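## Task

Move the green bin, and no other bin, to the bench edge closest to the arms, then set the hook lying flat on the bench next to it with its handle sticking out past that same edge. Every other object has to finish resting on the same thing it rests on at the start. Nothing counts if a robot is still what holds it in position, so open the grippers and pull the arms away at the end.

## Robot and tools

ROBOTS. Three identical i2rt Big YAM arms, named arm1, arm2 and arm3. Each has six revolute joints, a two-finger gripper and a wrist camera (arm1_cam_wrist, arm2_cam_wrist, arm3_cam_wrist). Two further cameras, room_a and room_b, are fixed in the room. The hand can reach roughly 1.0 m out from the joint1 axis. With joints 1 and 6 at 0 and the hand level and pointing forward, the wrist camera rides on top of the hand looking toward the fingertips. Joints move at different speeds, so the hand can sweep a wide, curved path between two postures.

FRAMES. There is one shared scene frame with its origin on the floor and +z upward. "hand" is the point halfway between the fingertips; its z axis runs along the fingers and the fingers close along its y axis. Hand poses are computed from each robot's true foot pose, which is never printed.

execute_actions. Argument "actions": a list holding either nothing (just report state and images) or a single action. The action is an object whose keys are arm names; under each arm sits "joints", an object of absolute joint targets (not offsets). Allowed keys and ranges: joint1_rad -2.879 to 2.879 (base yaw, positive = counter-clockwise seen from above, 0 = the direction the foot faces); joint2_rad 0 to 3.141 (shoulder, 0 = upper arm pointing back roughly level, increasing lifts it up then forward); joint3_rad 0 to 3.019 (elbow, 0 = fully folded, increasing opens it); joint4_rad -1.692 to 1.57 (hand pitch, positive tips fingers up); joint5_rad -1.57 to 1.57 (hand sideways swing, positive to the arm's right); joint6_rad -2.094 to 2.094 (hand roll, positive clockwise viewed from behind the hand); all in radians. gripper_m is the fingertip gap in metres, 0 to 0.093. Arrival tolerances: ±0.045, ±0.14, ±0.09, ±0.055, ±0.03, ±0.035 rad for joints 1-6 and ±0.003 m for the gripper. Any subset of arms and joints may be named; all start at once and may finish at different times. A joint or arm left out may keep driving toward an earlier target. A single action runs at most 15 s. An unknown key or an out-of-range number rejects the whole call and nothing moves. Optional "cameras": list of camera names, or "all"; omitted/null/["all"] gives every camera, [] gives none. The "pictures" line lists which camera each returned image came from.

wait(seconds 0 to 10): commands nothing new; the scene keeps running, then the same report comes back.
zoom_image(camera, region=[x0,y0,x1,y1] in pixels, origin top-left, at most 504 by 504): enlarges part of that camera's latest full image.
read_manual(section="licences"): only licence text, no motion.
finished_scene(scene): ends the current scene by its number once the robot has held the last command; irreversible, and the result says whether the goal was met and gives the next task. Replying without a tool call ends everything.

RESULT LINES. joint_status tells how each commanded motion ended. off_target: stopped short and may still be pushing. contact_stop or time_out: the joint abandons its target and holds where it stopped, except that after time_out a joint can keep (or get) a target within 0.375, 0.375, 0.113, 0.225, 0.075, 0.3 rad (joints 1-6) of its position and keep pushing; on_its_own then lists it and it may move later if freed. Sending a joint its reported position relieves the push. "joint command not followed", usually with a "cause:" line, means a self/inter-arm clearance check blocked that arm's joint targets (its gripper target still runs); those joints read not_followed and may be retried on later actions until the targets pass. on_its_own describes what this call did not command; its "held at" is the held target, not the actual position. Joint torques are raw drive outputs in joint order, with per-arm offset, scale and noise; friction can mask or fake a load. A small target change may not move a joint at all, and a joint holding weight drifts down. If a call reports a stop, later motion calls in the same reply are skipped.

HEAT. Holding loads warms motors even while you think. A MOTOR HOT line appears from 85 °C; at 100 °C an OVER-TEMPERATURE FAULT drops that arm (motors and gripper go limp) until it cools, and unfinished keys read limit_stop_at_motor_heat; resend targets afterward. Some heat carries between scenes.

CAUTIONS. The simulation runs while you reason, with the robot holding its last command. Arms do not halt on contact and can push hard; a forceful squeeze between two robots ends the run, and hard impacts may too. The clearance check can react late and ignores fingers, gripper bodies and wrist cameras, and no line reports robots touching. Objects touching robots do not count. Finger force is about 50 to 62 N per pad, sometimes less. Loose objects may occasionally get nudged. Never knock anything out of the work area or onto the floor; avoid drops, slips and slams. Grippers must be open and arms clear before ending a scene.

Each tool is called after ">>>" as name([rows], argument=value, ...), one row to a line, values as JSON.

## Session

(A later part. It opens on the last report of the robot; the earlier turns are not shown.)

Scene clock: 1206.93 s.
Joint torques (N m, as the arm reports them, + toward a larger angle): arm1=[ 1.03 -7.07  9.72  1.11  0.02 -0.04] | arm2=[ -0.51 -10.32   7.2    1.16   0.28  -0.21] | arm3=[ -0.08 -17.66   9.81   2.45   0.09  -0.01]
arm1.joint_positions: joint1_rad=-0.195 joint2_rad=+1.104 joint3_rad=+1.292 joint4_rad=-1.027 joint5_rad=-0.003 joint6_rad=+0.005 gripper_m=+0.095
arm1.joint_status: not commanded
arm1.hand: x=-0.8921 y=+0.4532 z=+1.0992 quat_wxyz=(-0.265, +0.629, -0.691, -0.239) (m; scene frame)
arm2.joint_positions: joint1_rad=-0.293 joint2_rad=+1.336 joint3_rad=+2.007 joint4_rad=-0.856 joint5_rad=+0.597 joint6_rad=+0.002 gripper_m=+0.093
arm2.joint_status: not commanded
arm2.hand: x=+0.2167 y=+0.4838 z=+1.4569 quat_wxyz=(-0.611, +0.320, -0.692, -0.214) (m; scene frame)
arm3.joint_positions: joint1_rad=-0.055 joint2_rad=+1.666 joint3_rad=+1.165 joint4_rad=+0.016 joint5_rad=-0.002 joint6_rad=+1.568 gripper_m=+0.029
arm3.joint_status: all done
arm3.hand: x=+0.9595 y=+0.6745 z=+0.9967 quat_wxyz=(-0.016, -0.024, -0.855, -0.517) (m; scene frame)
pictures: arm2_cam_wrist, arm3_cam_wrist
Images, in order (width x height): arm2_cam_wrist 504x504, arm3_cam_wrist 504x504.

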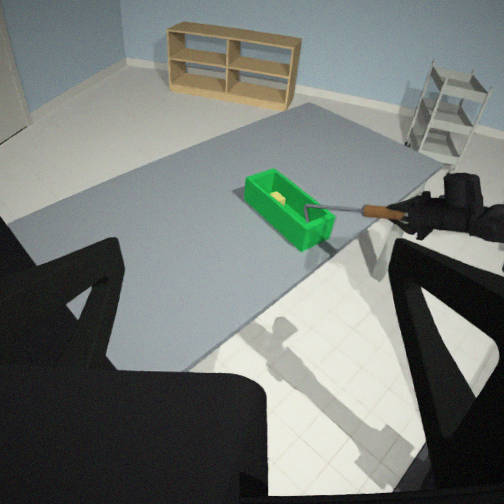

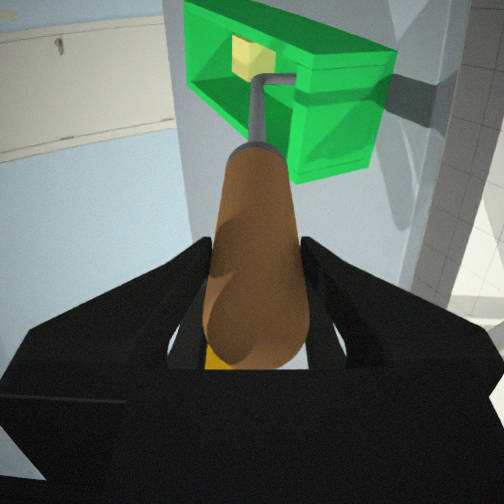

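>>> execute_actions([
  {"arm3": {"joints": {"joint2_rad": 1.503, "joint3_rad": 1.05}}},
], cameras=["arm2_cam_wrist", "arm3_cam_wrist"])

>>> zoom_image(camera="arm2_cam_wrist", region=[230, 150, 430, 290])

>>> zoom_image(camera="arm3_cam_wrist", region=[170, 0, 504, 260])

Scene clock: 1222.77 s.
Joint torques (N m, as the arm reports them, + toward a larger angle): arm1=[ 0.94 -6.99  9.82  1.12  0.01 -0.07] | arm2=[ -0.51 -10.3    7.19   1.2    0.28  -0.21] | arm3=[ -0.1  -15.23   9.8    2.34   0.05  -0.02]
arm1.joint_positions: joint1_rad=-0.195 joint2_rad=+1.104 joint3_rad=+1.292 joint4_rad=-1.027 joint5_rad=-0.003 joint6_rad=+0.005 gripper_m=+0.095
arm1.joint_status: not commanded
arm1.hand: x=-0.8921 y=+0.4532 z=+1.0992 quat_wxyz=(-0.265, +0.629, -0.691, -0.239) (m; scene frame)
arm2.joint_positions: joint1_rad=-0.293 joint2_rad=+1.336 joint3_rad=+2.007 joint4_rad=-0.856 joint5_rad=+0.597 joint6_rad=+0.002 gripper_m=+0.093
arm2.joint_status: not commanded
arm2.hand: x=+0.2167 y=+0.4838 z=+1.4569 quat_wxyz=(-0.611, +0.320, -0.692, -0.214) (m; scene frame)
arm3.joint_positions: joint1_rad=-0.055 joint2_rad=+1.545 joint3_rad=+1.021 joint4_rad=+0.016 joint5_rad=-0.002 joint6_rad=+1.568 gripper_m=+0.029
arm3.joint_status: all done
arm3.hand: x=+0.9563 y=+0.6222 z=+0.9936 quat_wxyz=(-0.016, -0.024, -0.861, -0.507) (m; scene frame)
pictures: arm2_cam_wrist, arm3_cam_wrist
Images, in order (width x height): arm2_cam_wrist 504x504, arm3_cam_wrist 504x504.

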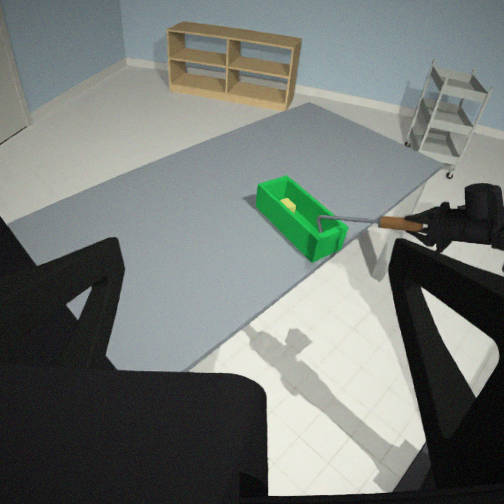

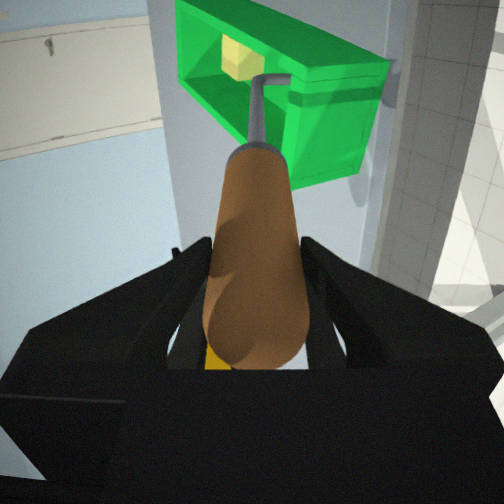

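Region (230, 150, 430, 290) of arm2_cam_wrist's 504x504 image, scaled by 2.520, with more detail than that image has; it fills the top 353 rows of this view, and the rest is white.

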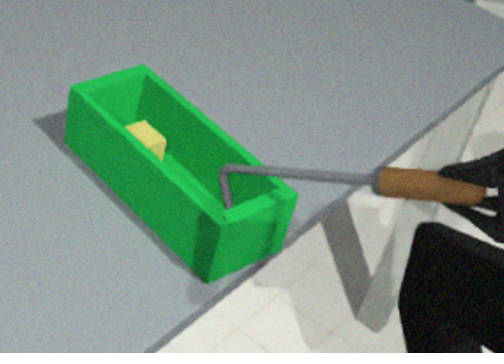

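Region (170, 0, 504, 260) of arm3_cam_wrist's 504x504 image, scaled by 1.509, with more detail than that image has.

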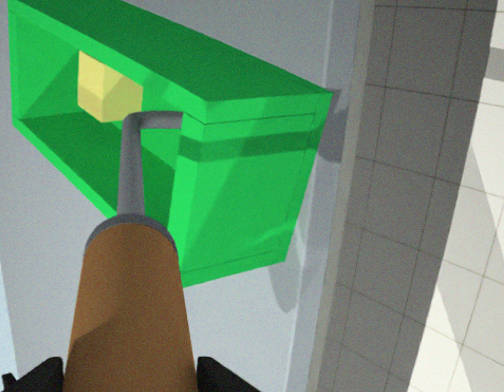

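>>> execute_actions([
  {"arm3": {"joints": {"joint3_rad": 1.35, "joint4_rad": 0.985}}},
], cameras=["arm2_cam_wrist", "arm3_cam_wrist"])

Scene clock: 1315.47 s.
Joint torques (N m, as the arm reports them, + toward a larger angle): arm1=[ 1.27 -7.15  9.79  1.14  0.01 -0.07] | arm2=[ -0.46 -10.27   7.19   1.2    0.28  -0.21] | arm3=[ -0.15 -13.77  13.03   2.59  -0.06  -0.01]
arm1.joint_positions: joint1_rad=-0.195 joint2_rad=+1.104 joint3_rad=+1.292 joint4_rad=-1.027 joint5_rad=-0.003 joint6_rad=+0.005 gripper_m=+0.095
arm1.joint_status: not commanded
arm1.hand: x=-0.8921 y=+0.4532 z=+1.0992 quat_wxyz=(-0.265, +0.629, -0.691, -0.239) (m; scene frame)
arm2.joint_positions: joint1_rad=-0.293 joint2_rad=+1.336 joint3_rad=+2.007 joint4_rad=-0.856 joint5_rad=+0.597 joint6_rad=+0.002 gripper_m=+0.093
arm2.joint_status: not commanded
arm2.hand: x=+0.2167 y=+0.4838 z=+1.4569 quat_wxyz=(-0.611, +0.320, -0.692, -0.214) (m; scene frame)
arm3.joint_positions: joint1_rad=-0.055 joint2_rad=+1.522 joint3_rad=+1.281 joint4_rad=+0.938 joint5_rad=-0.002 joint6_rad=+1.568 gripper_m=+0.029
arm3.joint_status: all done
arm3.hand: x=+0.9563 y=+0.6266 z=+1.3724 quat_wxyz=(-0.028, -0.011, -0.422, -0.906) (m; scene frame)
pictures: arm2_cam_wrist, arm3_cam_wrist
Images, in order (width x height): arm2_cam_wrist 504x504, arm3_cam_wrist 504x504.

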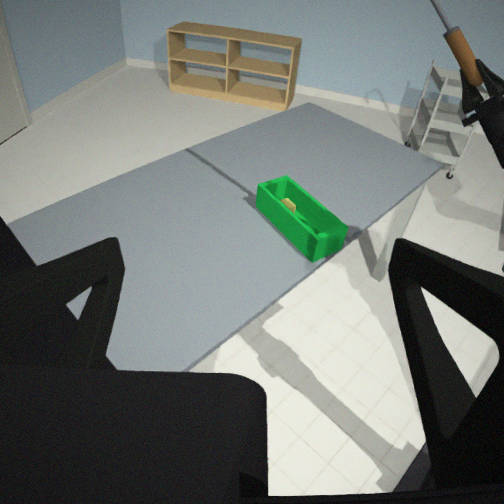

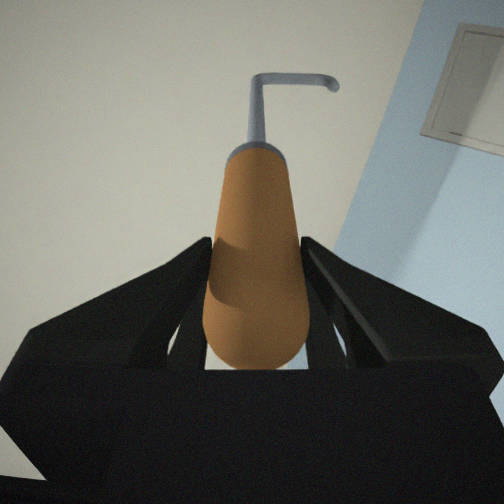

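>>> execute_actions([
  {"arm3": {"joints": {"joint1_rad": -0.195, "joint2_rad": 2.165, "joint3_rad": 1.355}}},
], cameras=["arm2_cam_wrist", "arm3_cam_wrist"])

Scene clock: 1329.93 s.
Joint torques (N m, as the arm reports them, + toward a larger angle): arm1=[ 1.14 -7.43  9.73  1.2   0.01 -0.07] | arm2=[ -0.48 -10.38   7.21   1.18   0.28  -0.21] | arm3=[ -0.35 -21.64   9.68   2.84   0.01  -0.05]
arm1.joint_positions: joint1_rad=-0.195 joint2_rad=+1.104 joint3_rad=+1.292 joint4_rad=-1.027 joint5_rad=-0.003 joint6_rad=+0.005 gripper_m=+0.095
arm1.joint_status: not commanded
arm1.hand: x=-0.8921 y=+0.4532 z=+1.0992 quat_wxyz=(-0.265, +0.629, -0.691, -0.239) (m; scene frame)
arm2.joint_positions: joint1_rad=-0.293 joint2_rad=+1.336 joint3_rad=+2.007 joint4_rad=-0.856 joint5_rad=+0.597 joint6_rad=+0.002 gripper_m=+0.093
arm2.joint_status: not commanded
arm2.hand: x=+0.2167 y=+0.4838 z=+1.4569 quat_wxyz=(-0.611, +0.320, -0.692, -0.214) (m; scene frame)
arm3.joint_positions: joint1_rad=-0.202 joint2_rad=+2.214 joint3_rad=+1.303 joint4_rad=+0.950 joint5_rad=-0.003 joint6_rad=+1.570 gripper_m=+0.029
arm3.joint_status: all done
arm3.hand: x=+1.0796 y=+0.7643 z=+0.8941 quat_wxyz=(-0.074, -0.070, -0.689, -0.717) (m; scene frame)
pictures: arm2_cam_wrist, arm3_cam_wrist
Images, in order (width x height): arm2_cam_wrist 504x504, arm3_cam_wrist 504x504.

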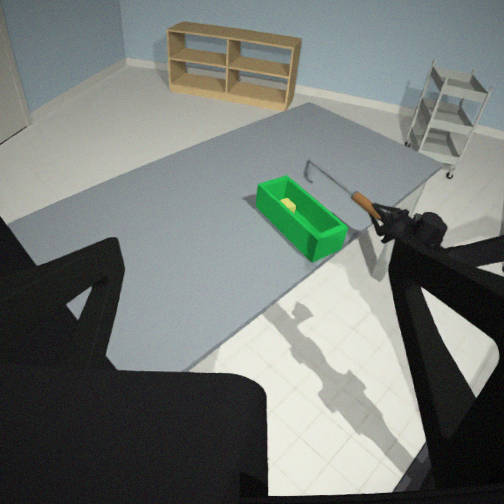

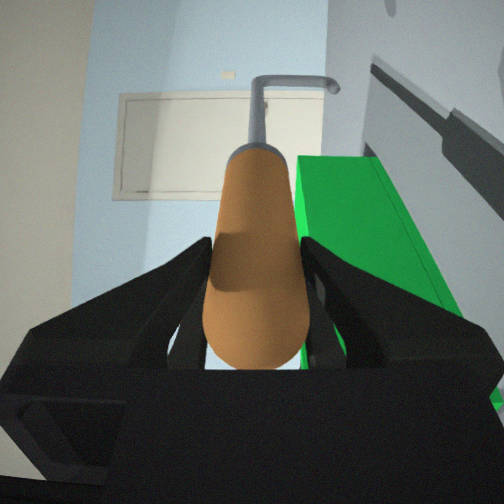

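>>> execute_actions([
  {"arm3": {"joints": {"joint2_rad": 2.212, "joint3_rad": 1.403, "joint4_rad": 1.038}}},
], cameras=["arm2_cam_wrist", "arm3_cam_wrist"])

Scene clock: 1363.07 s.
Joint torques (N m, as the arm reports them, + toward a larger angle): arm1=[ 1.13 -7.1   9.8   1.16  0.01 -0.06] | arm2=[ -0.51 -10.29   7.21   1.19   0.28  -0.21] | arm3=[ -0.33 -20.76  11.66   3.68   0.03  -0.04]
arm1.joint_positions: joint1_rad=-0.195 joint2_rad=+1.104 joint3_rad=+1.292 joint4_rad=-1.027 joint5_rad=-0.003 joint6_rad=+0.005 gripper_m=+0.095
arm1.joint_status: not commanded
arm1.hand: x=-0.8921 y=+0.4532 z=+1.0992 quat_wxyz=(-0.265, +0.629, -0.691, -0.239) (m; scene frame)
arm2.joint_positions: joint1_rad=-0.293 joint2_rad=+1.336 joint3_rad=+2.007 joint4_rad=-0.856 joint5_rad=+0.597 joint6_rad=+0.002 gripper_m=+0.093
arm2.joint_status: not commanded
arm2.hand: x=+0.2167 y=+0.4838 z=+1.4569 quat_wxyz=(-0.611, +0.320, -0.692, -0.214) (m; scene frame)
arm3.joint_positions: joint1_rad=-0.202 joint2_rad=+2.235 joint3_rad=+1.320 joint4_rad=+0.976 joint5_rad=-0.003 joint6_rad=+1.570 gripper_m=+0.029
arm3.joint_status: joint4_rad time_out (moved +0.027 of +0.088); the others done
arm3.on_its_own: joint4_rad reads +0.976 and still pushes toward +1.038 since a time_out
arm3.hand: x=+1.0805 y=+0.7682 z=+0.8928 quat_wxyz=(-0.075, -0.069, -0.681, -0.725) (m; scene frame)
pictures: arm2_cam_wrist, arm3_cam_wrist
Images, in order (width x height): arm2_cam_wrist 504x504, arm3_cam_wrist 504x504.

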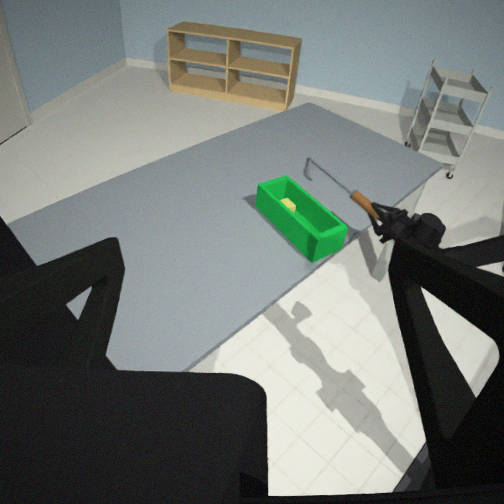

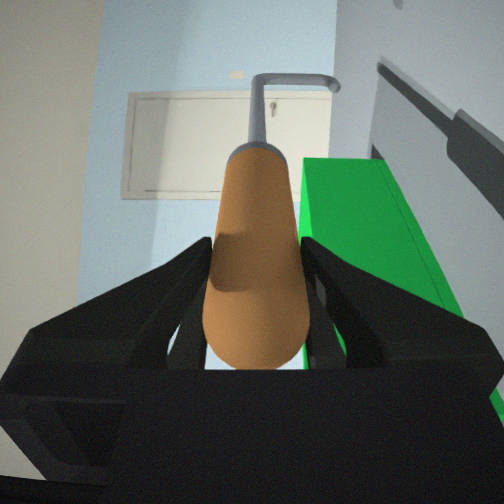

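>>> execute_actions([
  {"arm3": {"joints": {"joint2_rad": 2.262}}},
], cameras=["arm2_cam_wrist", "arm3_cam_wrist"])

Scene clock: 1380.50 s.
Joint torques (N m, as the arm reports them, + toward a larger angle): arm1=[ 1.01 -7.5   9.73  1.23  0.01 -0.06] | arm2=[ -0.63 -10.32   7.18   1.19   0.27  -0.22] | arm3=[ -0.32 -22.11  10.43   3.28   0.02  -0.04]
arm1.joint_positions: joint1_rad=-0.195 joint2_rad=+1.104 joint3_rad=+1.292 joint4_rad=-1.027 joint5_rad=-0.003 joint6_rad=+0.005 gripper_m=+0.095
arm1.joint_status: not commanded
arm1.hand: x=-0.8921 y=+0.4532 z=+1.0992 quat_wxyz=(-0.265, +0.629, -0.691, -0.239) (m; scene frame)
arm2.joint_positions: joint1_rad=-0.293 joint2_rad=+1.336 joint3_rad=+2.007 joint4_rad=-0.856 joint5_rad=+0.597 joint6_rad=+0.002 gripper_m=+0.093
arm2.joint_status: not commanded
arm2.hand: x=+0.2167 y=+0.4838 z=+1.4569 quat_wxyz=(-0.611, +0.320, -0.692, -0.214) (m; scene frame)
arm3.joint_positions: joint1_rad=-0.202 joint2_rad=+2.300 joint3_rad=+1.330 joint4_rad=+0.984 joint5_rad=-0.003 joint6_rad=+1.570 gripper_m=+0.029
arm3.joint_status: all done
arm3.hand: x=+1.0804 y=+0.7679 z=+0.8498 quat_wxyz=(-0.073, -0.071, -0.698, -0.709) (m; scene frame)
pictures: arm2_cam_wrist, arm3_cam_wrist
Images, in order (width x height): arm2_cam_wrist 504x504, arm3_cam_wrist 504x504.

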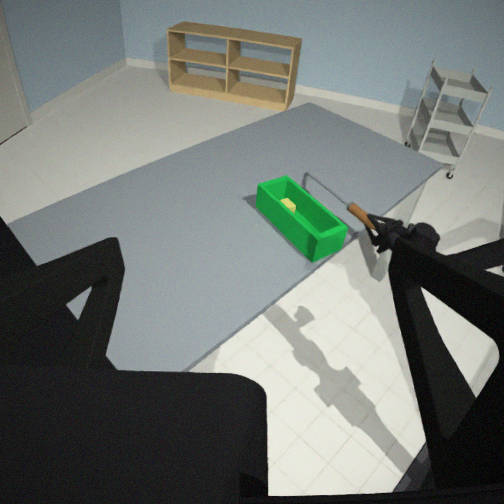

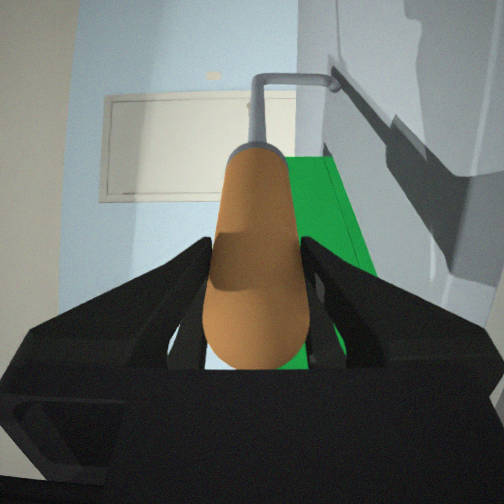

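>>> zoom_image(camera="arm3_cam_wrist", region=[230, 30, 410, 170])

Region (230, 30, 410, 170) of arm3_cam_wrist's 504x504 image, scaled by 2.800, with more detail than that image has.

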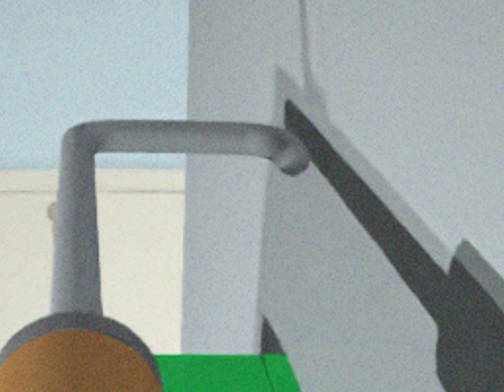

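>>> execute_actions([
  {"arm3": {"joints": {"joint2_rad": 2.308, "joint6_rad": 0.70}}},
], cameras=["arm2_cam_wrist", "arm3_cam_wrist"])

>>> zoom_image(camera="arm3_cam_wrist", region=[200, 20, 420, 180])

Scene clock: 1400.47 s.
Joint torques (N m, as the arm reports them, + toward a larger angle): arm1=[ 1.12 -7.15  9.67  1.21  0.02 -0.06] | arm2=[ -0.5  -10.36   7.21   1.21   0.28  -0.2 ] | arm3=[ -0.41 -20.97  10.29   2.96   0.08  -0.16]
arm1.joint_positions: joint1_rad=-0.195 joint2_rad=+1.104 joint3_rad=+1.292 joint4_rad=-1.027 joint5_rad=-0.003 joint6_rad=+0.005 gripper_m=+0.095
arm1.joint_status: not commanded
arm1.hand: x=-0.8921 y=+0.4532 z=+1.0992 quat_wxyz=(-0.265, +0.629, -0.691, -0.239) (m; scene frame)
arm2.joint_positions: joint1_rad=-0.293 joint2_rad=+1.336 joint3_rad=+2.007 joint4_rad=-0.856 joint5_rad=+0.597 joint6_rad=+0.002 gripper_m=+0.093
arm2.joint_status: not commanded
arm2.hand: x=+0.2167 y=+0.4838 z=+1.4569 quat_wxyz=(-0.611, +0.320, -0.692, -0.214) (m; scene frame)
arm3.joint_positions: joint1_rad=-0.201 joint2_rad=+2.329 joint3_rad=+1.334 joint4_rad=+0.997 joint5_rad=-0.004 joint6_rad=+0.711 gripper_m=+0.029
arm3.joint_status: all done
arm3.hand: x=+1.0796 y=+0.7668 z=+0.8323 quat_wxyz=(-0.359, +0.228, -0.668, -0.611) (m; scene frame)
pictures: arm2_cam_wrist, arm3_cam_wrist
Images, in order (width x height): arm2_cam_wrist 504x504, arm3_cam_wrist 504x504.

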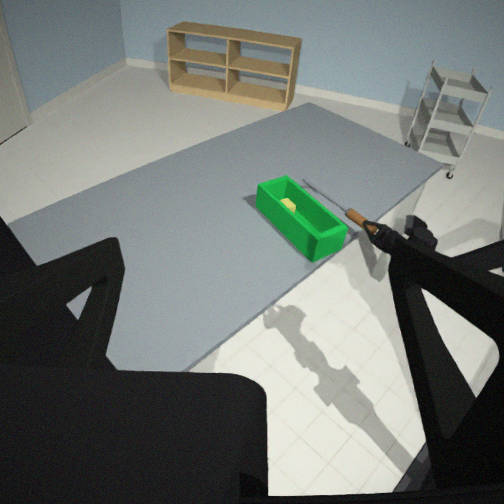

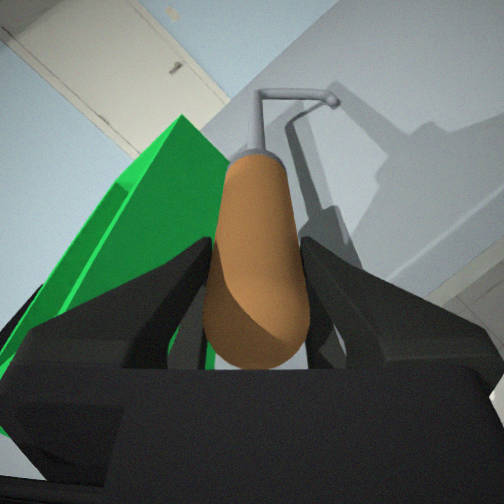

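Region (200, 20, 420, 180) of arm3_cam_wrist's 504x504 image, scaled by 2.291, with more detail than that image has; it fills the top 367 rows of this view, and the rest is white.

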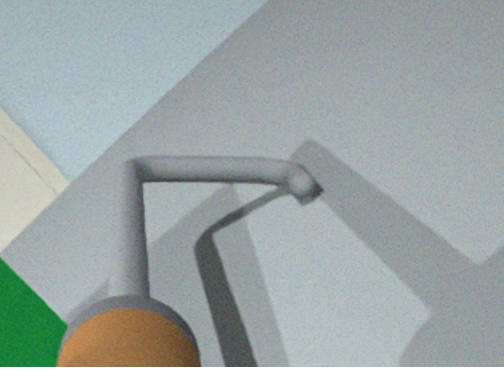

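>>> execute_actions([
  {"arm3": {"joints": {"joint2_rad": 2.33, "joint6_rad": 0.36}}},
], cameras=["arm3_cam_wrist"])

Scene clock: 1432.80 s.
Joint torques (N m, as the arm reports them, + toward a larger angle): arm1=[ 0.94 -7.15  9.74  1.12  0.02 -0.06] | arm2=[ -0.55 -10.24   7.22   1.18   0.27  -0.21] | arm3=[ -0.45 -20.69  10.15   2.99   0.07  -0.14]
arm1.joint_positions: joint1_rad=-0.195 joint2_rad=+1.104 joint3_rad=+1.292 joint4_rad=-1.027 joint5_rad=-0.003 joint6_rad=+0.005 gripper_m=+0.095
arm1.joint_status: not commanded
arm1.hand: x=-0.8921 y=+0.4532 z=+1.0992 quat_wxyz=(-0.265, +0.629, -0.691, -0.239) (m; scene frame)
arm2.joint_positions: joint1_rad=-0.293 joint2_rad=+1.336 joint3_rad=+2.007 joint4_rad=-0.856 joint5_rad=+0.597 joint6_rad=+0.002 gripper_m=+0.093
arm2.joint_status: not commanded
arm2.hand: x=+0.2167 y=+0.4838 z=+1.4569 quat_wxyz=(-0.611, +0.320, -0.692, -0.214) (m; scene frame)
arm3.joint_positions: joint1_rad=-0.201 joint2_rad=+2.348 joint3_rad=+1.334 joint4_rad=+0.997 joint5_rad=-0.004 joint6_rad=+0.370 gripper_m=+0.029
arm3.joint_status: all done
arm3.hand: x=+1.0790 y=+0.7651 z=+0.8180 quat_wxyz=(-0.453, +0.341, -0.625, -0.536) (m; scene frame)
pictures: arm3_cam_wrist
Images, in order (width x height): arm3_cam_wrist 504x504.

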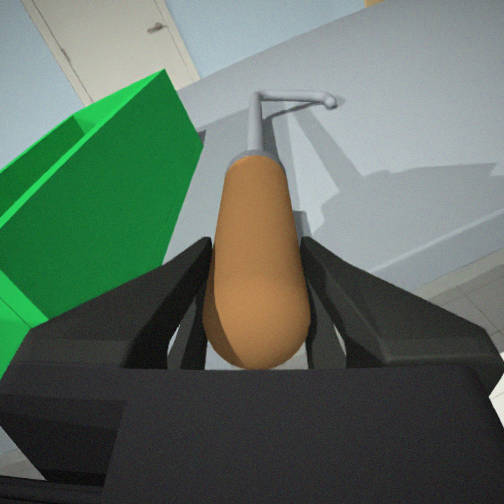

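>>> execute_actions([
  {"arm3": {"joints": {"joint2_rad": 2.362, "joint6_rad": 0.02}}},
], cameras=["arm2_cam_wrist", "arm3_cam_wrist"])

>>> zoom_image(camera="arm3_cam_wrist", region=[140, 40, 400, 260])

>>> zoom_image(camera="arm2_cam_wrist", region=[250, 150, 450, 290])

Scene clock: 1440.13 s.
Joint torques (N m, as the arm reports them, + toward a larger angle): arm1=[ 0.81 -7.02  9.75  1.17  0.03 -0.06] | arm2=[ -0.55 -10.33   7.22   1.19   0.28  -0.21] | arm3=[ -0.35 -20.32   9.69   2.88   0.08  -0.12]
arm1.joint_positions: joint1_rad=-0.195 joint2_rad=+1.104 joint3_rad=+1.292 joint4_rad=-1.027 joint5_rad=-0.003 joint6_rad=+0.005 gripper_m=+0.095
arm1.joint_status: not commanded
arm1.hand: x=-0.8921 y=+0.4532 z=+1.0992 quat_wxyz=(-0.265, +0.629, -0.691, -0.239) (m; scene frame)
arm2.joint_positions: joint1_rad=-0.293 joint2_rad=+1.336 joint3_rad=+2.007 joint4_rad=-0.856 joint5_rad=+0.597 joint6_rad=+0.002 gripper_m=+0.093
arm2.joint_status: not commanded
arm2.hand: x=+0.2167 y=+0.4838 z=+1.4569 quat_wxyz=(-0.611, +0.320, -0.692, -0.214) (m; scene frame)
arm3.joint_positions: joint1_rad=-0.201 joint2_rad=+2.376 joint3_rad=+1.338 joint4_rad=+0.999 joint5_rad=-0.004 joint6_rad=+0.029 gripper_m=+0.029
arm3.joint_status: all done
arm3.hand: x=+1.0786 y=+0.7634 z=+0.7992 quat_wxyz=(-0.531, +0.447, -0.564, -0.446) (m; scene frame)
pictures: arm2_cam_wrist, arm3_cam_wrist
Images, in order (width x height): arm2_cam_wrist 504x504, arm3_cam_wrist 504x504.

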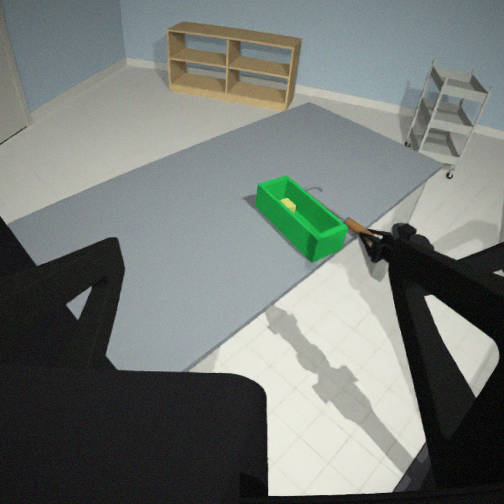

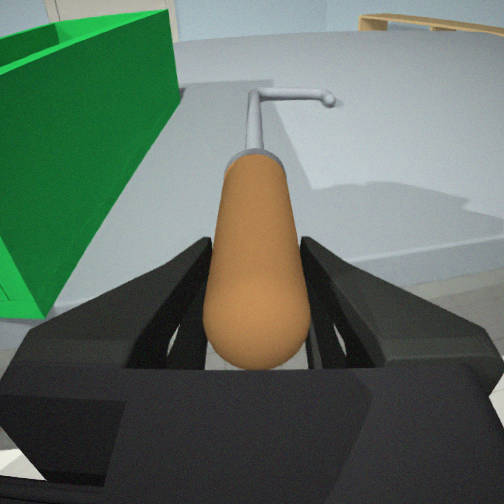

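Region (140, 40, 400, 260) of arm3_cam_wrist's 504x504 image, scaled by 1.938, with more detail than that image has; it fills the top 426 rows of this view, and the rest is white.

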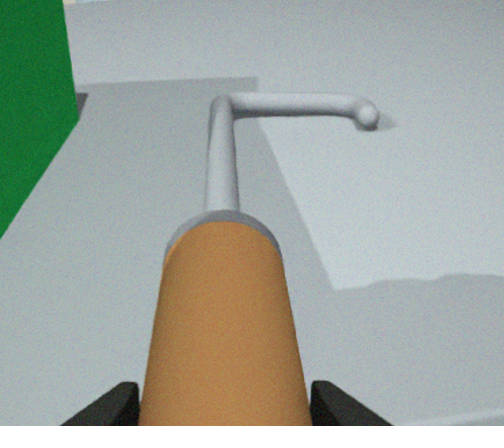

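Region (250, 150, 450, 290) of arm2_cam_wrist's 504x504 image, scaled by 2.520, with more detail than that image has; it fills the top 353 rows of this view, and the rest is white.

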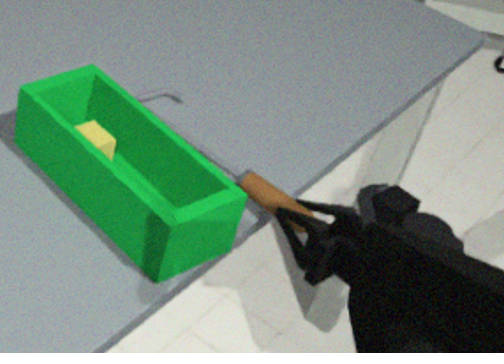

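>>> zoom_image(camera="arm3_cam_wrist", region=[0, 220, 200, 370])

>>> zoom_image(camera="arm2_cam_wrist", region=[290, 210, 380, 275])

Region (0, 220, 200, 370) of arm3_cam_wrist's 504x504 image, scaled by 2.520, with more detail than that image has; it fills the top 378 rows of this view, and the rest is white.

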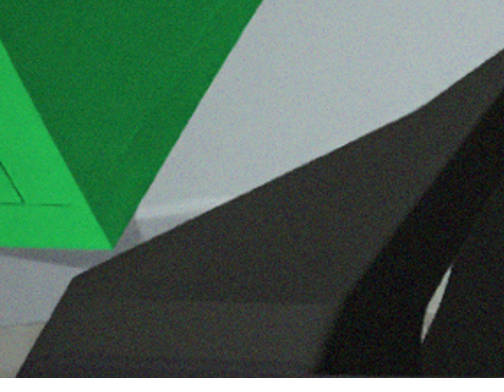

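Region (290, 210, 380, 275) of arm2_cam_wrist's 504x504 image, scaled by 5.600, with more detail than that image has.

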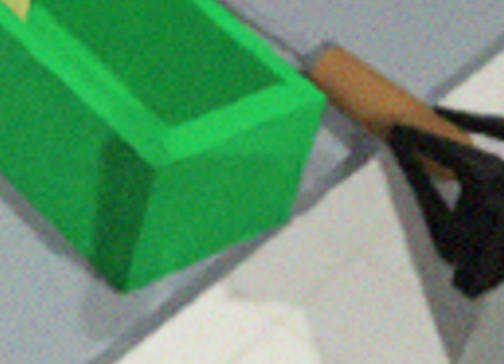

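>>> execute_actions([
  {"arm3": {"joints": {"joint2_rad": 2.374}}},
], cameras=["arm2_cam_wrist", "arm3_cam_wrist"])

>>> zoom_image(camera="arm2_cam_wrist", region=[290, 195, 400, 275])

Scene clock: 1473.10 s.
Joint torques (N m, as the arm reports them, + toward a larger angle): arm1=[ 0.89 -6.81  9.71  1.16  0.03 -0.04] | arm2=[ -0.57 -10.31   7.22   1.18   0.27  -0.21] | arm3=[ -0.61 -19.2    9.62   2.9    0.1   -0.12]
arm1.joint_positions: joint1_rad=-0.195 joint2_rad=+1.104 joint3_rad=+1.292 joint4_rad=-1.027 joint5_rad=-0.003 joint6_rad=+0.005 gripper_m=+0.095
arm1.joint_status: not commanded
arm1.hand: x=-0.8921 y=+0.4532 z=+1.0992 quat_wxyz=(-0.265, +0.629, -0.691, -0.239) (m; scene frame)
arm2.joint_positions: joint1_rad=-0.293 joint2_rad=+1.336 joint3_rad=+2.007 joint4_rad=-0.856 joint5_rad=+0.597 joint6_rad=+0.002 gripper_m=+0.093
arm2.joint_status: not commanded
arm2.hand: x=+0.2167 y=+0.4838 z=+1.4569 quat_wxyz=(-0.611, +0.320, -0.692, -0.214) (m; scene frame)
arm3.joint_positions: joint1_rad=-0.201 joint2_rad=+2.383 joint3_rad=+1.338 joint4_rad=+0.999 joint5_rad=-0.004 joint6_rad=+0.025 gripper_m=+0.029
arm3.joint_status: all done
arm3.hand: x=+1.0785 y=+0.7625 z=+0.7937 quat_wxyz=(-0.530, +0.450, -0.565, -0.444) (m; scene frame)
pictures: arm2_cam_wrist, arm3_cam_wrist
Images, in order (width x height): arm2_cam_wrist 504x504, arm3_cam_wrist 504x504.

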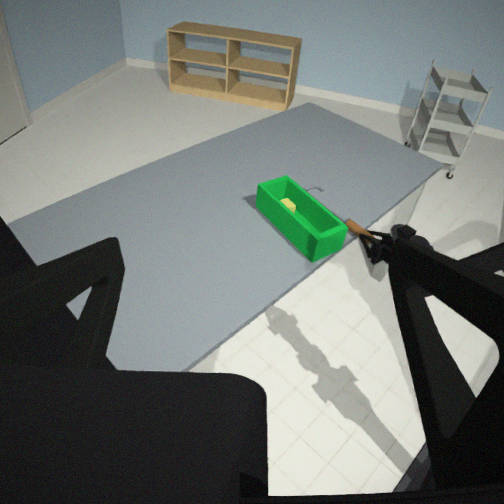

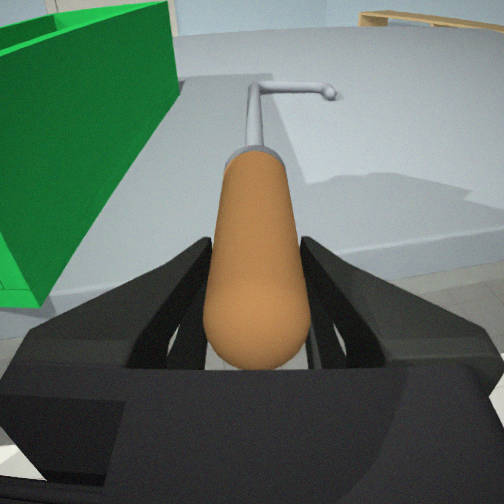

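Region (290, 195, 400, 275) of arm2_cam_wrist's 504x504 image, scaled by 4.582, with more detail than that image has; it fills the top 367 rows of this view, and the rest is white.

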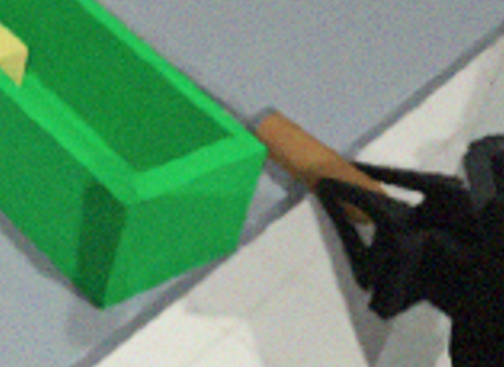

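>>> execute_actions([
  {"arm3": {"joints": {"gripper_m": 0.07}}},
], cameras=["arm2_cam_wrist", "arm3_cam_wrist"])

Scene clock: 1530.90 s.
Joint torques (N m, as the arm reports them, + toward a larger angle): arm1=[ 0.75 -7.14  9.73  1.17  0.01 -0.05] | arm2=[ -0.53 -10.3    7.19   1.19   0.28  -0.21] | arm3=[ -0.59 -20.95   7.9    2.2    0.08  -0.04]
arm1.joint_positions: joint1_rad=-0.195 joint2_rad=+1.104 joint3_rad=+1.292 joint4_rad=-1.027 joint5_rad=-0.003 joint6_rad=+0.005 gripper_m=+0.095
arm1.joint_status: not commanded
arm1.hand: x=-0.8921 y=+0.4532 z=+1.0992 quat_wxyz=(-0.265, +0.629, -0.691, -0.239) (m; scene frame)
arm2.joint_positions: joint1_rad=-0.293 joint2_rad=+1.336 joint3_rad=+2.007 joint4_rad=-0.856 joint5_rad=+0.597 joint6_rad=+0.002 gripper_m=+0.093
arm2.joint_status: not commanded
arm2.hand: x=+0.2167 y=+0.4838 z=+1.4569 quat_wxyz=(-0.611, +0.320, -0.692, -0.214) (m; scene frame)
arm3.joint_positions: joint1_rad=-0.201 joint2_rad=+2.383 joint3_rad=+1.366 joint4_rad=+1.019 joint5_rad=-0.004 joint6_rad=+0.024 gripper_m=+0.070
arm3.joint_status: all done
arm3.hand: x=+1.0803 y=+0.7716 z=+0.8109 quat_wxyz=(-0.544, +0.440, -0.552, -0.454) (m; scene frame)
pictures: arm2_cam_wrist, arm3_cam_wrist
Images, in order (width x height): arm2_cam_wrist 504x504, arm3_cam_wrist 504x504.

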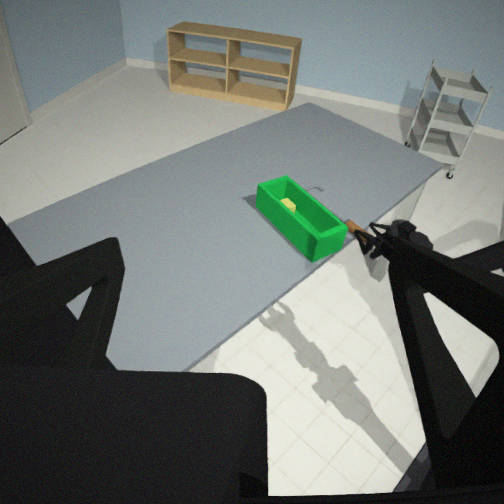

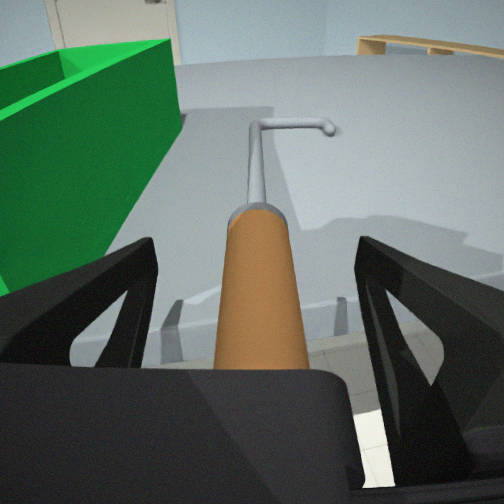

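>>> execute_actions([
  {"arm3": {"joints": {"joint2_rad": 2.212, "joint3_rad": 1.255}}},
], cameras=["arm2_cam_wrist", "arm3_cam_wrist"])

Scene clock: 1553.37 s.
Joint torques (N m, as the arm reports them, + toward a larger angle): arm1=[ 1.1  -7.04  9.7   1.19  0.   -0.06] | arm2=[ -0.53 -10.29   7.21   1.2    0.28  -0.21] | arm3=[ -0.34 -18.26   5.68   1.82   0.08  -0.05]
arm1.joint_positions: joint1_rad=-0.195 joint2_rad=+1.104 joint3_rad=+1.292 joint4_rad=-1.027 joint5_rad=-0.003 joint6_rad=+0.005 gripper_m=+0.095
arm1.joint_status: not commanded
arm1.hand: x=-0.8921 y=+0.4532 z=+1.0992 quat_wxyz=(-0.265, +0.629, -0.691, -0.239) (m; scene frame)
arm2.joint_positions: joint1_rad=-0.293 joint2_rad=+1.336 joint3_rad=+2.007 joint4_rad=-0.856 joint5_rad=+0.597 joint6_rad=+0.002 gripper_m=+0.093
arm2.joint_status: not commanded
arm2.hand: x=+0.2167 y=+0.4838 z=+1.4569 quat_wxyz=(-0.611, +0.320, -0.692, -0.214) (m; scene frame)
arm3.joint_positions: joint1_rad=-0.201 joint2_rad=+2.204 joint3_rad=+1.257 joint4_rad=+1.026 joint5_rad=-0.004 joint6_rad=+0.024 gripper_m=+0.070
arm3.joint_status: all done
arm3.hand: x=+1.0759 y=+0.7506 z=+0.8987 quat_wxyz=(-0.564, +0.423, -0.530, -0.471) (m; scene frame)
pictures: arm2_cam_wrist, arm3_cam_wrist
Images, in order (width x height): arm2_cam_wrist 504x504, arm3_cam_wrist 504x504.

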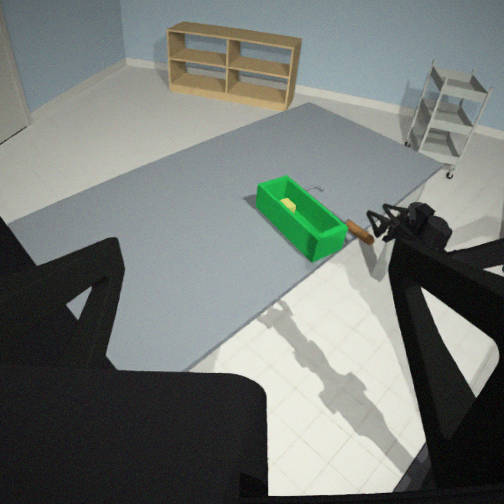

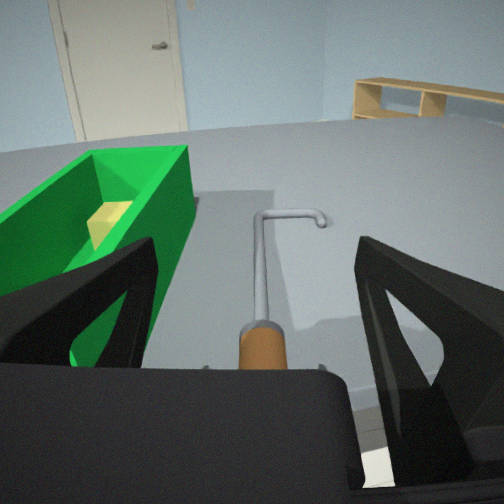

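>>> zoom_image(camera="arm2_cam_wrist", region=[250, 160, 430, 280])

Region (250, 160, 430, 280) of arm2_cam_wrist's 504x504 image, scaled by 2.800, with more detail than that image has.

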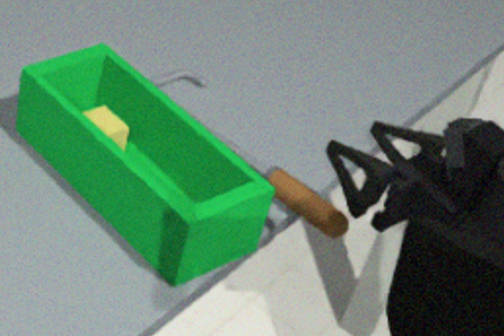

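>>> execute_actions([
  {"arm3": {"joints": {"joint1_rad": -0.084, "joint2_rad": 2.285, "gripper_m": 0.0}}},
], cameras=["arm2_cam_wrist", "arm3_cam_wrist"])

>>> zoom_image(camera="arm2_cam_wrist", region=[250, 160, 430, 280])

Scene clock: 1578.23 s.
Joint torques (N m, as the arm reports them, + toward a larger angle): arm1=[ 0.91 -6.97  9.75  1.18  0.01 -0.05] | arm2=[ -0.49 -10.34   7.2    1.21   0.28  -0.21] | arm3=[ -1.84 -19.43   5.33   1.87   0.05  -0.05]
arm1.joint_positions: joint1_rad=-0.195 joint2_rad=+1.104 joint3_rad=+1.292 joint4_rad=-1.027 joint5_rad=-0.003 joint6_rad=+0.005 gripper_m=+0.095
arm1.joint_status: not commanded
arm1.hand: x=-0.8921 y=+0.4532 z=+1.0992 quat_wxyz=(-0.265, +0.629, -0.691, -0.239) (m; scene frame)
arm2.joint_positions: joint1_rad=-0.293 joint2_rad=+1.336 joint3_rad=+2.007 joint4_rad=-0.856 joint5_rad=+0.597 joint6_rad=+0.002 gripper_m=+0.093
arm2.joint_status: not commanded
arm2.hand: x=+0.2167 y=+0.4838 z=+1.4569 quat_wxyz=(-0.611, +0.320, -0.692, -0.214) (m; scene frame)
arm3.joint_positions: joint1_rad=-0.078 joint2_rad=+2.287 joint3_rad=+1.254 joint4_rad=+1.026 joint5_rad=-0.004 joint6_rad=+0.024 gripper_m=+0.001
arm3.joint_status: all done
arm3.hand: x=+0.9822 y=+0.7587 z=+0.8352 quat_wxyz=(-0.512, +0.475, -0.527, -0.484) (m; scene frame)
pictures: arm2_cam_wrist, arm3_cam_wrist
Images, in order (width x height): arm2_cam_wrist 504x504, arm3_cam_wrist 504x504.

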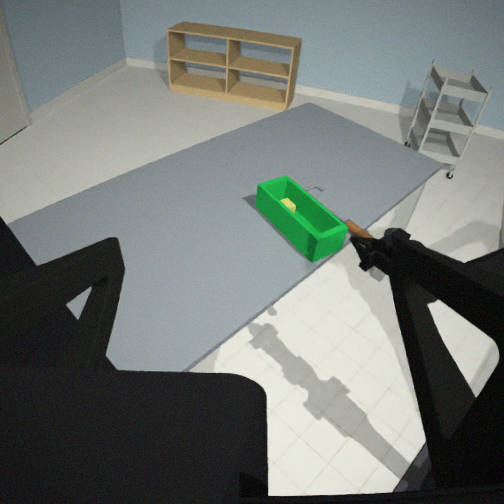

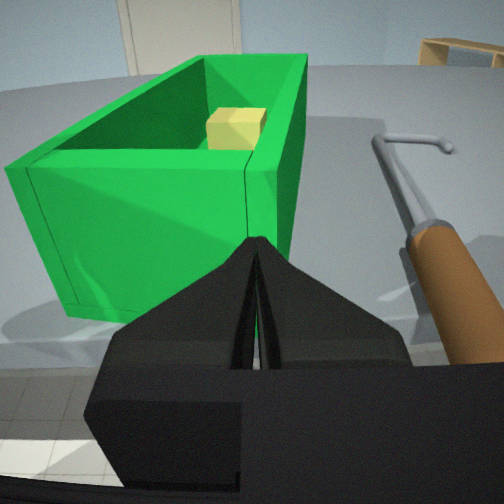

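Region (250, 160, 430, 280) of arm2_cam_wrist's 504x504 image, scaled by 2.800, with more detail than that image has.

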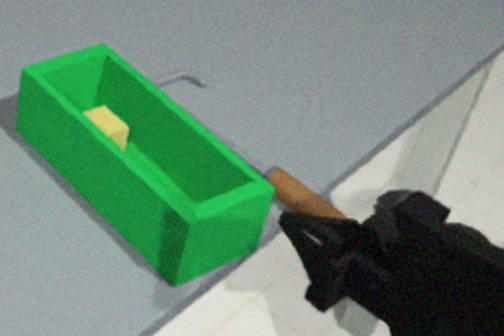

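>>> execute_actions([
  {"arm3": {"joints": {"joint1_rad": -0.062, "joint2_rad": 2.39, "joint3_rad": 1.428}}},
], cameras=["arm2_cam_wrist", "arm3_cam_wrist"])

>>> zoom_image(camera="arm2_cam_wrist", region=[250, 160, 430, 280])

Scene clock: 1620.03 s.
Joint torques (N m, as the arm reports them, + toward a larger angle): arm1=[ 1.05 -6.99  9.66  1.18  0.02 -0.06] | arm2=[ -0.45 -10.3    7.21   1.19   0.28  -0.21] | arm3=[ -0.12 -19.6    8.75   1.89   0.05  -0.05]
arm1.joint_positions: joint1_rad=-0.195 joint2_rad=+1.104 joint3_rad=+1.292 joint4_rad=-1.027 joint5_rad=-0.003 joint6_rad=+0.005 gripper_m=+0.095
arm1.joint_status: not commanded
arm1.hand: x=-0.8921 y=+0.4532 z=+1.0992 quat_wxyz=(-0.265, +0.629, -0.691, -0.239) (m; scene frame)
arm2.joint_positions: joint1_rad=-0.293 joint2_rad=+1.336 joint3_rad=+2.007 joint4_rad=-0.856 joint5_rad=+0.597 joint6_rad=+0.002 gripper_m=+0.093
arm2.joint_status: not commanded
arm2.hand: x=+0.2167 y=+0.4838 z=+1.4569 quat_wxyz=(-0.611, +0.320, -0.692, -0.214) (m; scene frame)
arm3.joint_positions: joint1_rad=-0.072 joint2_rad=+2.388 joint3_rad=+1.381 joint4_rad=+1.026 joint5_rad=-0.004 joint6_rad=+0.024 gripper_m=+0.001
arm3.joint_status: all done
arm3.hand: x=+0.9800 y=+0.7903 z=+0.8159 quat_wxyz=(-0.518, +0.470, -0.518, -0.492) (m; scene frame)
pictures: arm2_cam_wrist, arm3_cam_wrist
Images, in order (width x height): arm2_cam_wrist 504x504, arm3_cam_wrist 504x504.

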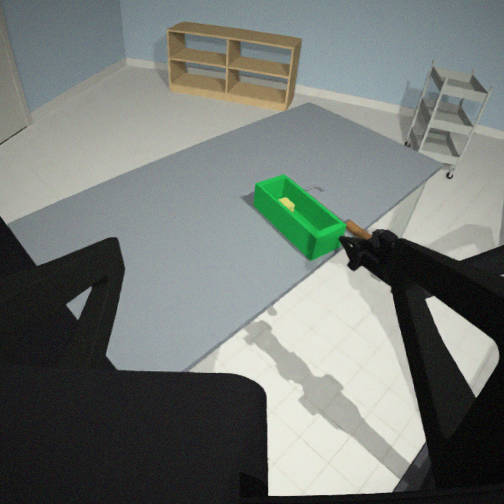

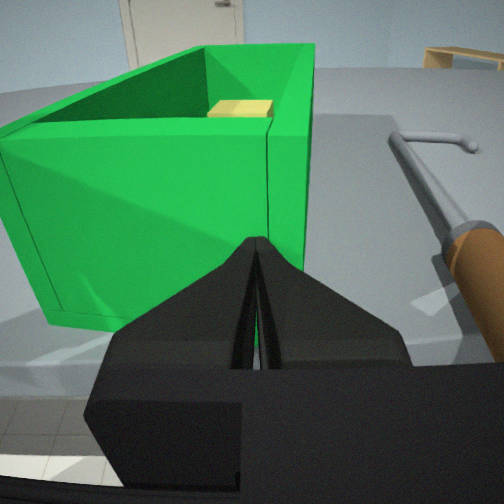

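Region (250, 160, 430, 280) of arm2_cam_wrist's 504x504 image, scaled by 2.800, with more detail than that image has.

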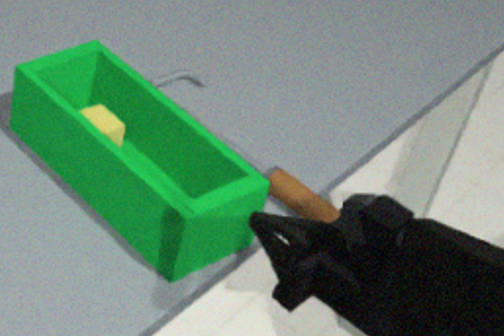

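>>> execute_actions([
  {"arm3": {"joints": {"joint2_rad": 1.9, "joint3_rad": 0.9, "joint4_rad": 0.7, "gripper_m": 0.09}}},
])

>>> zoom_image(camera="arm2_cam_wrist", region=[280, 195, 400, 280])

Scene clock: 1636.53 s.
Joint torques (N m, as the arm reports them, + toward a larger angle): arm1=[ 1.32 -6.93  9.74  1.2   0.02 -0.04] | arm2=[ -0.58 -10.32   7.21   1.21   0.28  -0.21] | arm3=[ -0.16 -13.54   5.69   1.06   0.06  -0.06]
arm1.joint_positions: joint1_rad=-0.195 joint2_rad=+1.104 joint3_rad=+1.292 joint4_rad=-1.027 joint5_rad=-0.003 joint6_rad=+0.005 gripper_m=+0.095
arm1.joint_status: not commanded
arm1.hand: x=-0.8921 y=+0.4532 z=+1.0992 quat_wxyz=(-0.265, +0.629, -0.691, -0.239) (m; scene frame)
arm2.joint_positions: joint1_rad=-0.293 joint2_rad=+1.336 joint3_rad=+2.007 joint4_rad=-0.856 joint5_rad=+0.597 joint6_rad=+0.002 gripper_m=+0.093
arm2.joint_status: not commanded
arm2.hand: x=+0.2167 y=+0.4838 z=+1.4569 quat_wxyz=(-0.611, +0.320, -0.692, -0.214) (m; scene frame)
arm3.joint_positions: joint1_rad=-0.072 joint2_rad=+1.889 joint3_rad=+0.901 joint4_rad=+0.707 joint5_rad=-0.004 joint6_rad=+0.024 gripper_m=+0.090
arm3.joint_status: all done
arm3.hand: x=+0.9689 y=+0.6473 z=+0.8756 quat_wxyz=(-0.436, +0.536, -0.592, -0.415) (m; scene frame)
pictures: arm1_cam_wrist, arm2_cam_wrist, arm3_cam_wrist, room_a, room_b
Images, in order (width x height): arm1_cam_wrist 504x504, arm2_cam_wrist 504x504, arm3_cam_wrist 504x504, room_a 504x504, room_b 504x504.

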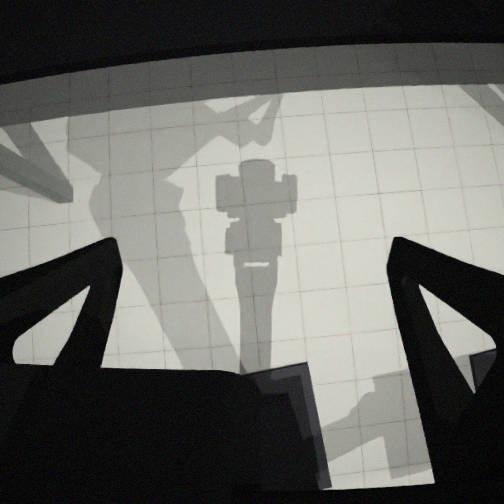

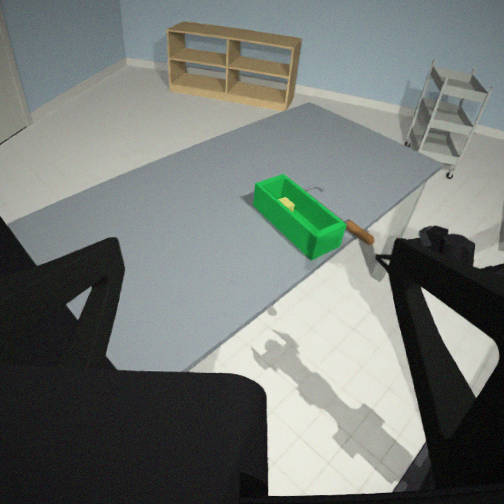

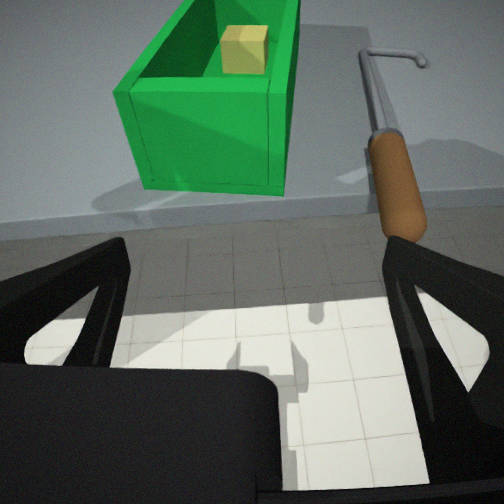

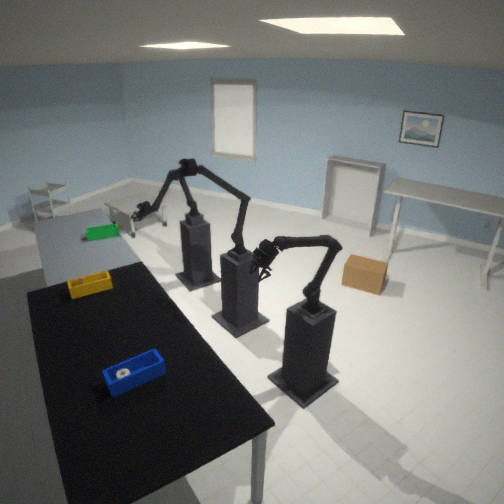

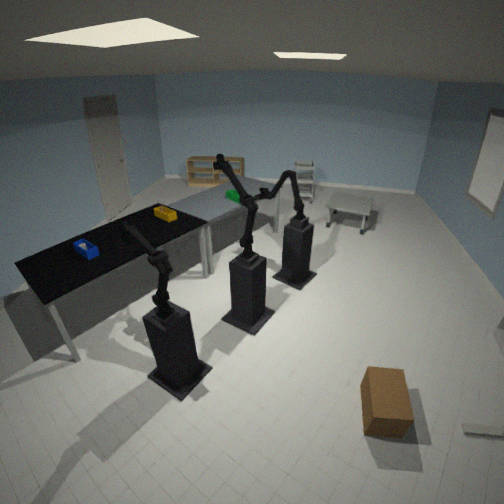

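Region (280, 195, 400, 280) of arm2_cam_wrist's 504x504 image, scaled by 4.200, with more detail than that image has; it fills the top 357 rows of this view, and the rest is white.

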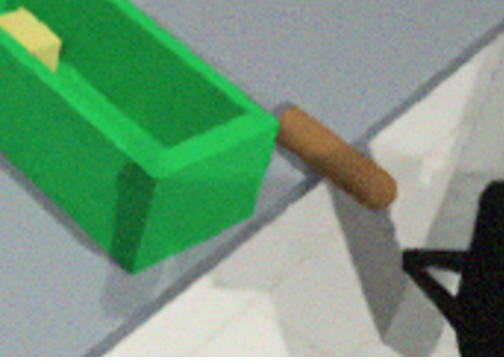

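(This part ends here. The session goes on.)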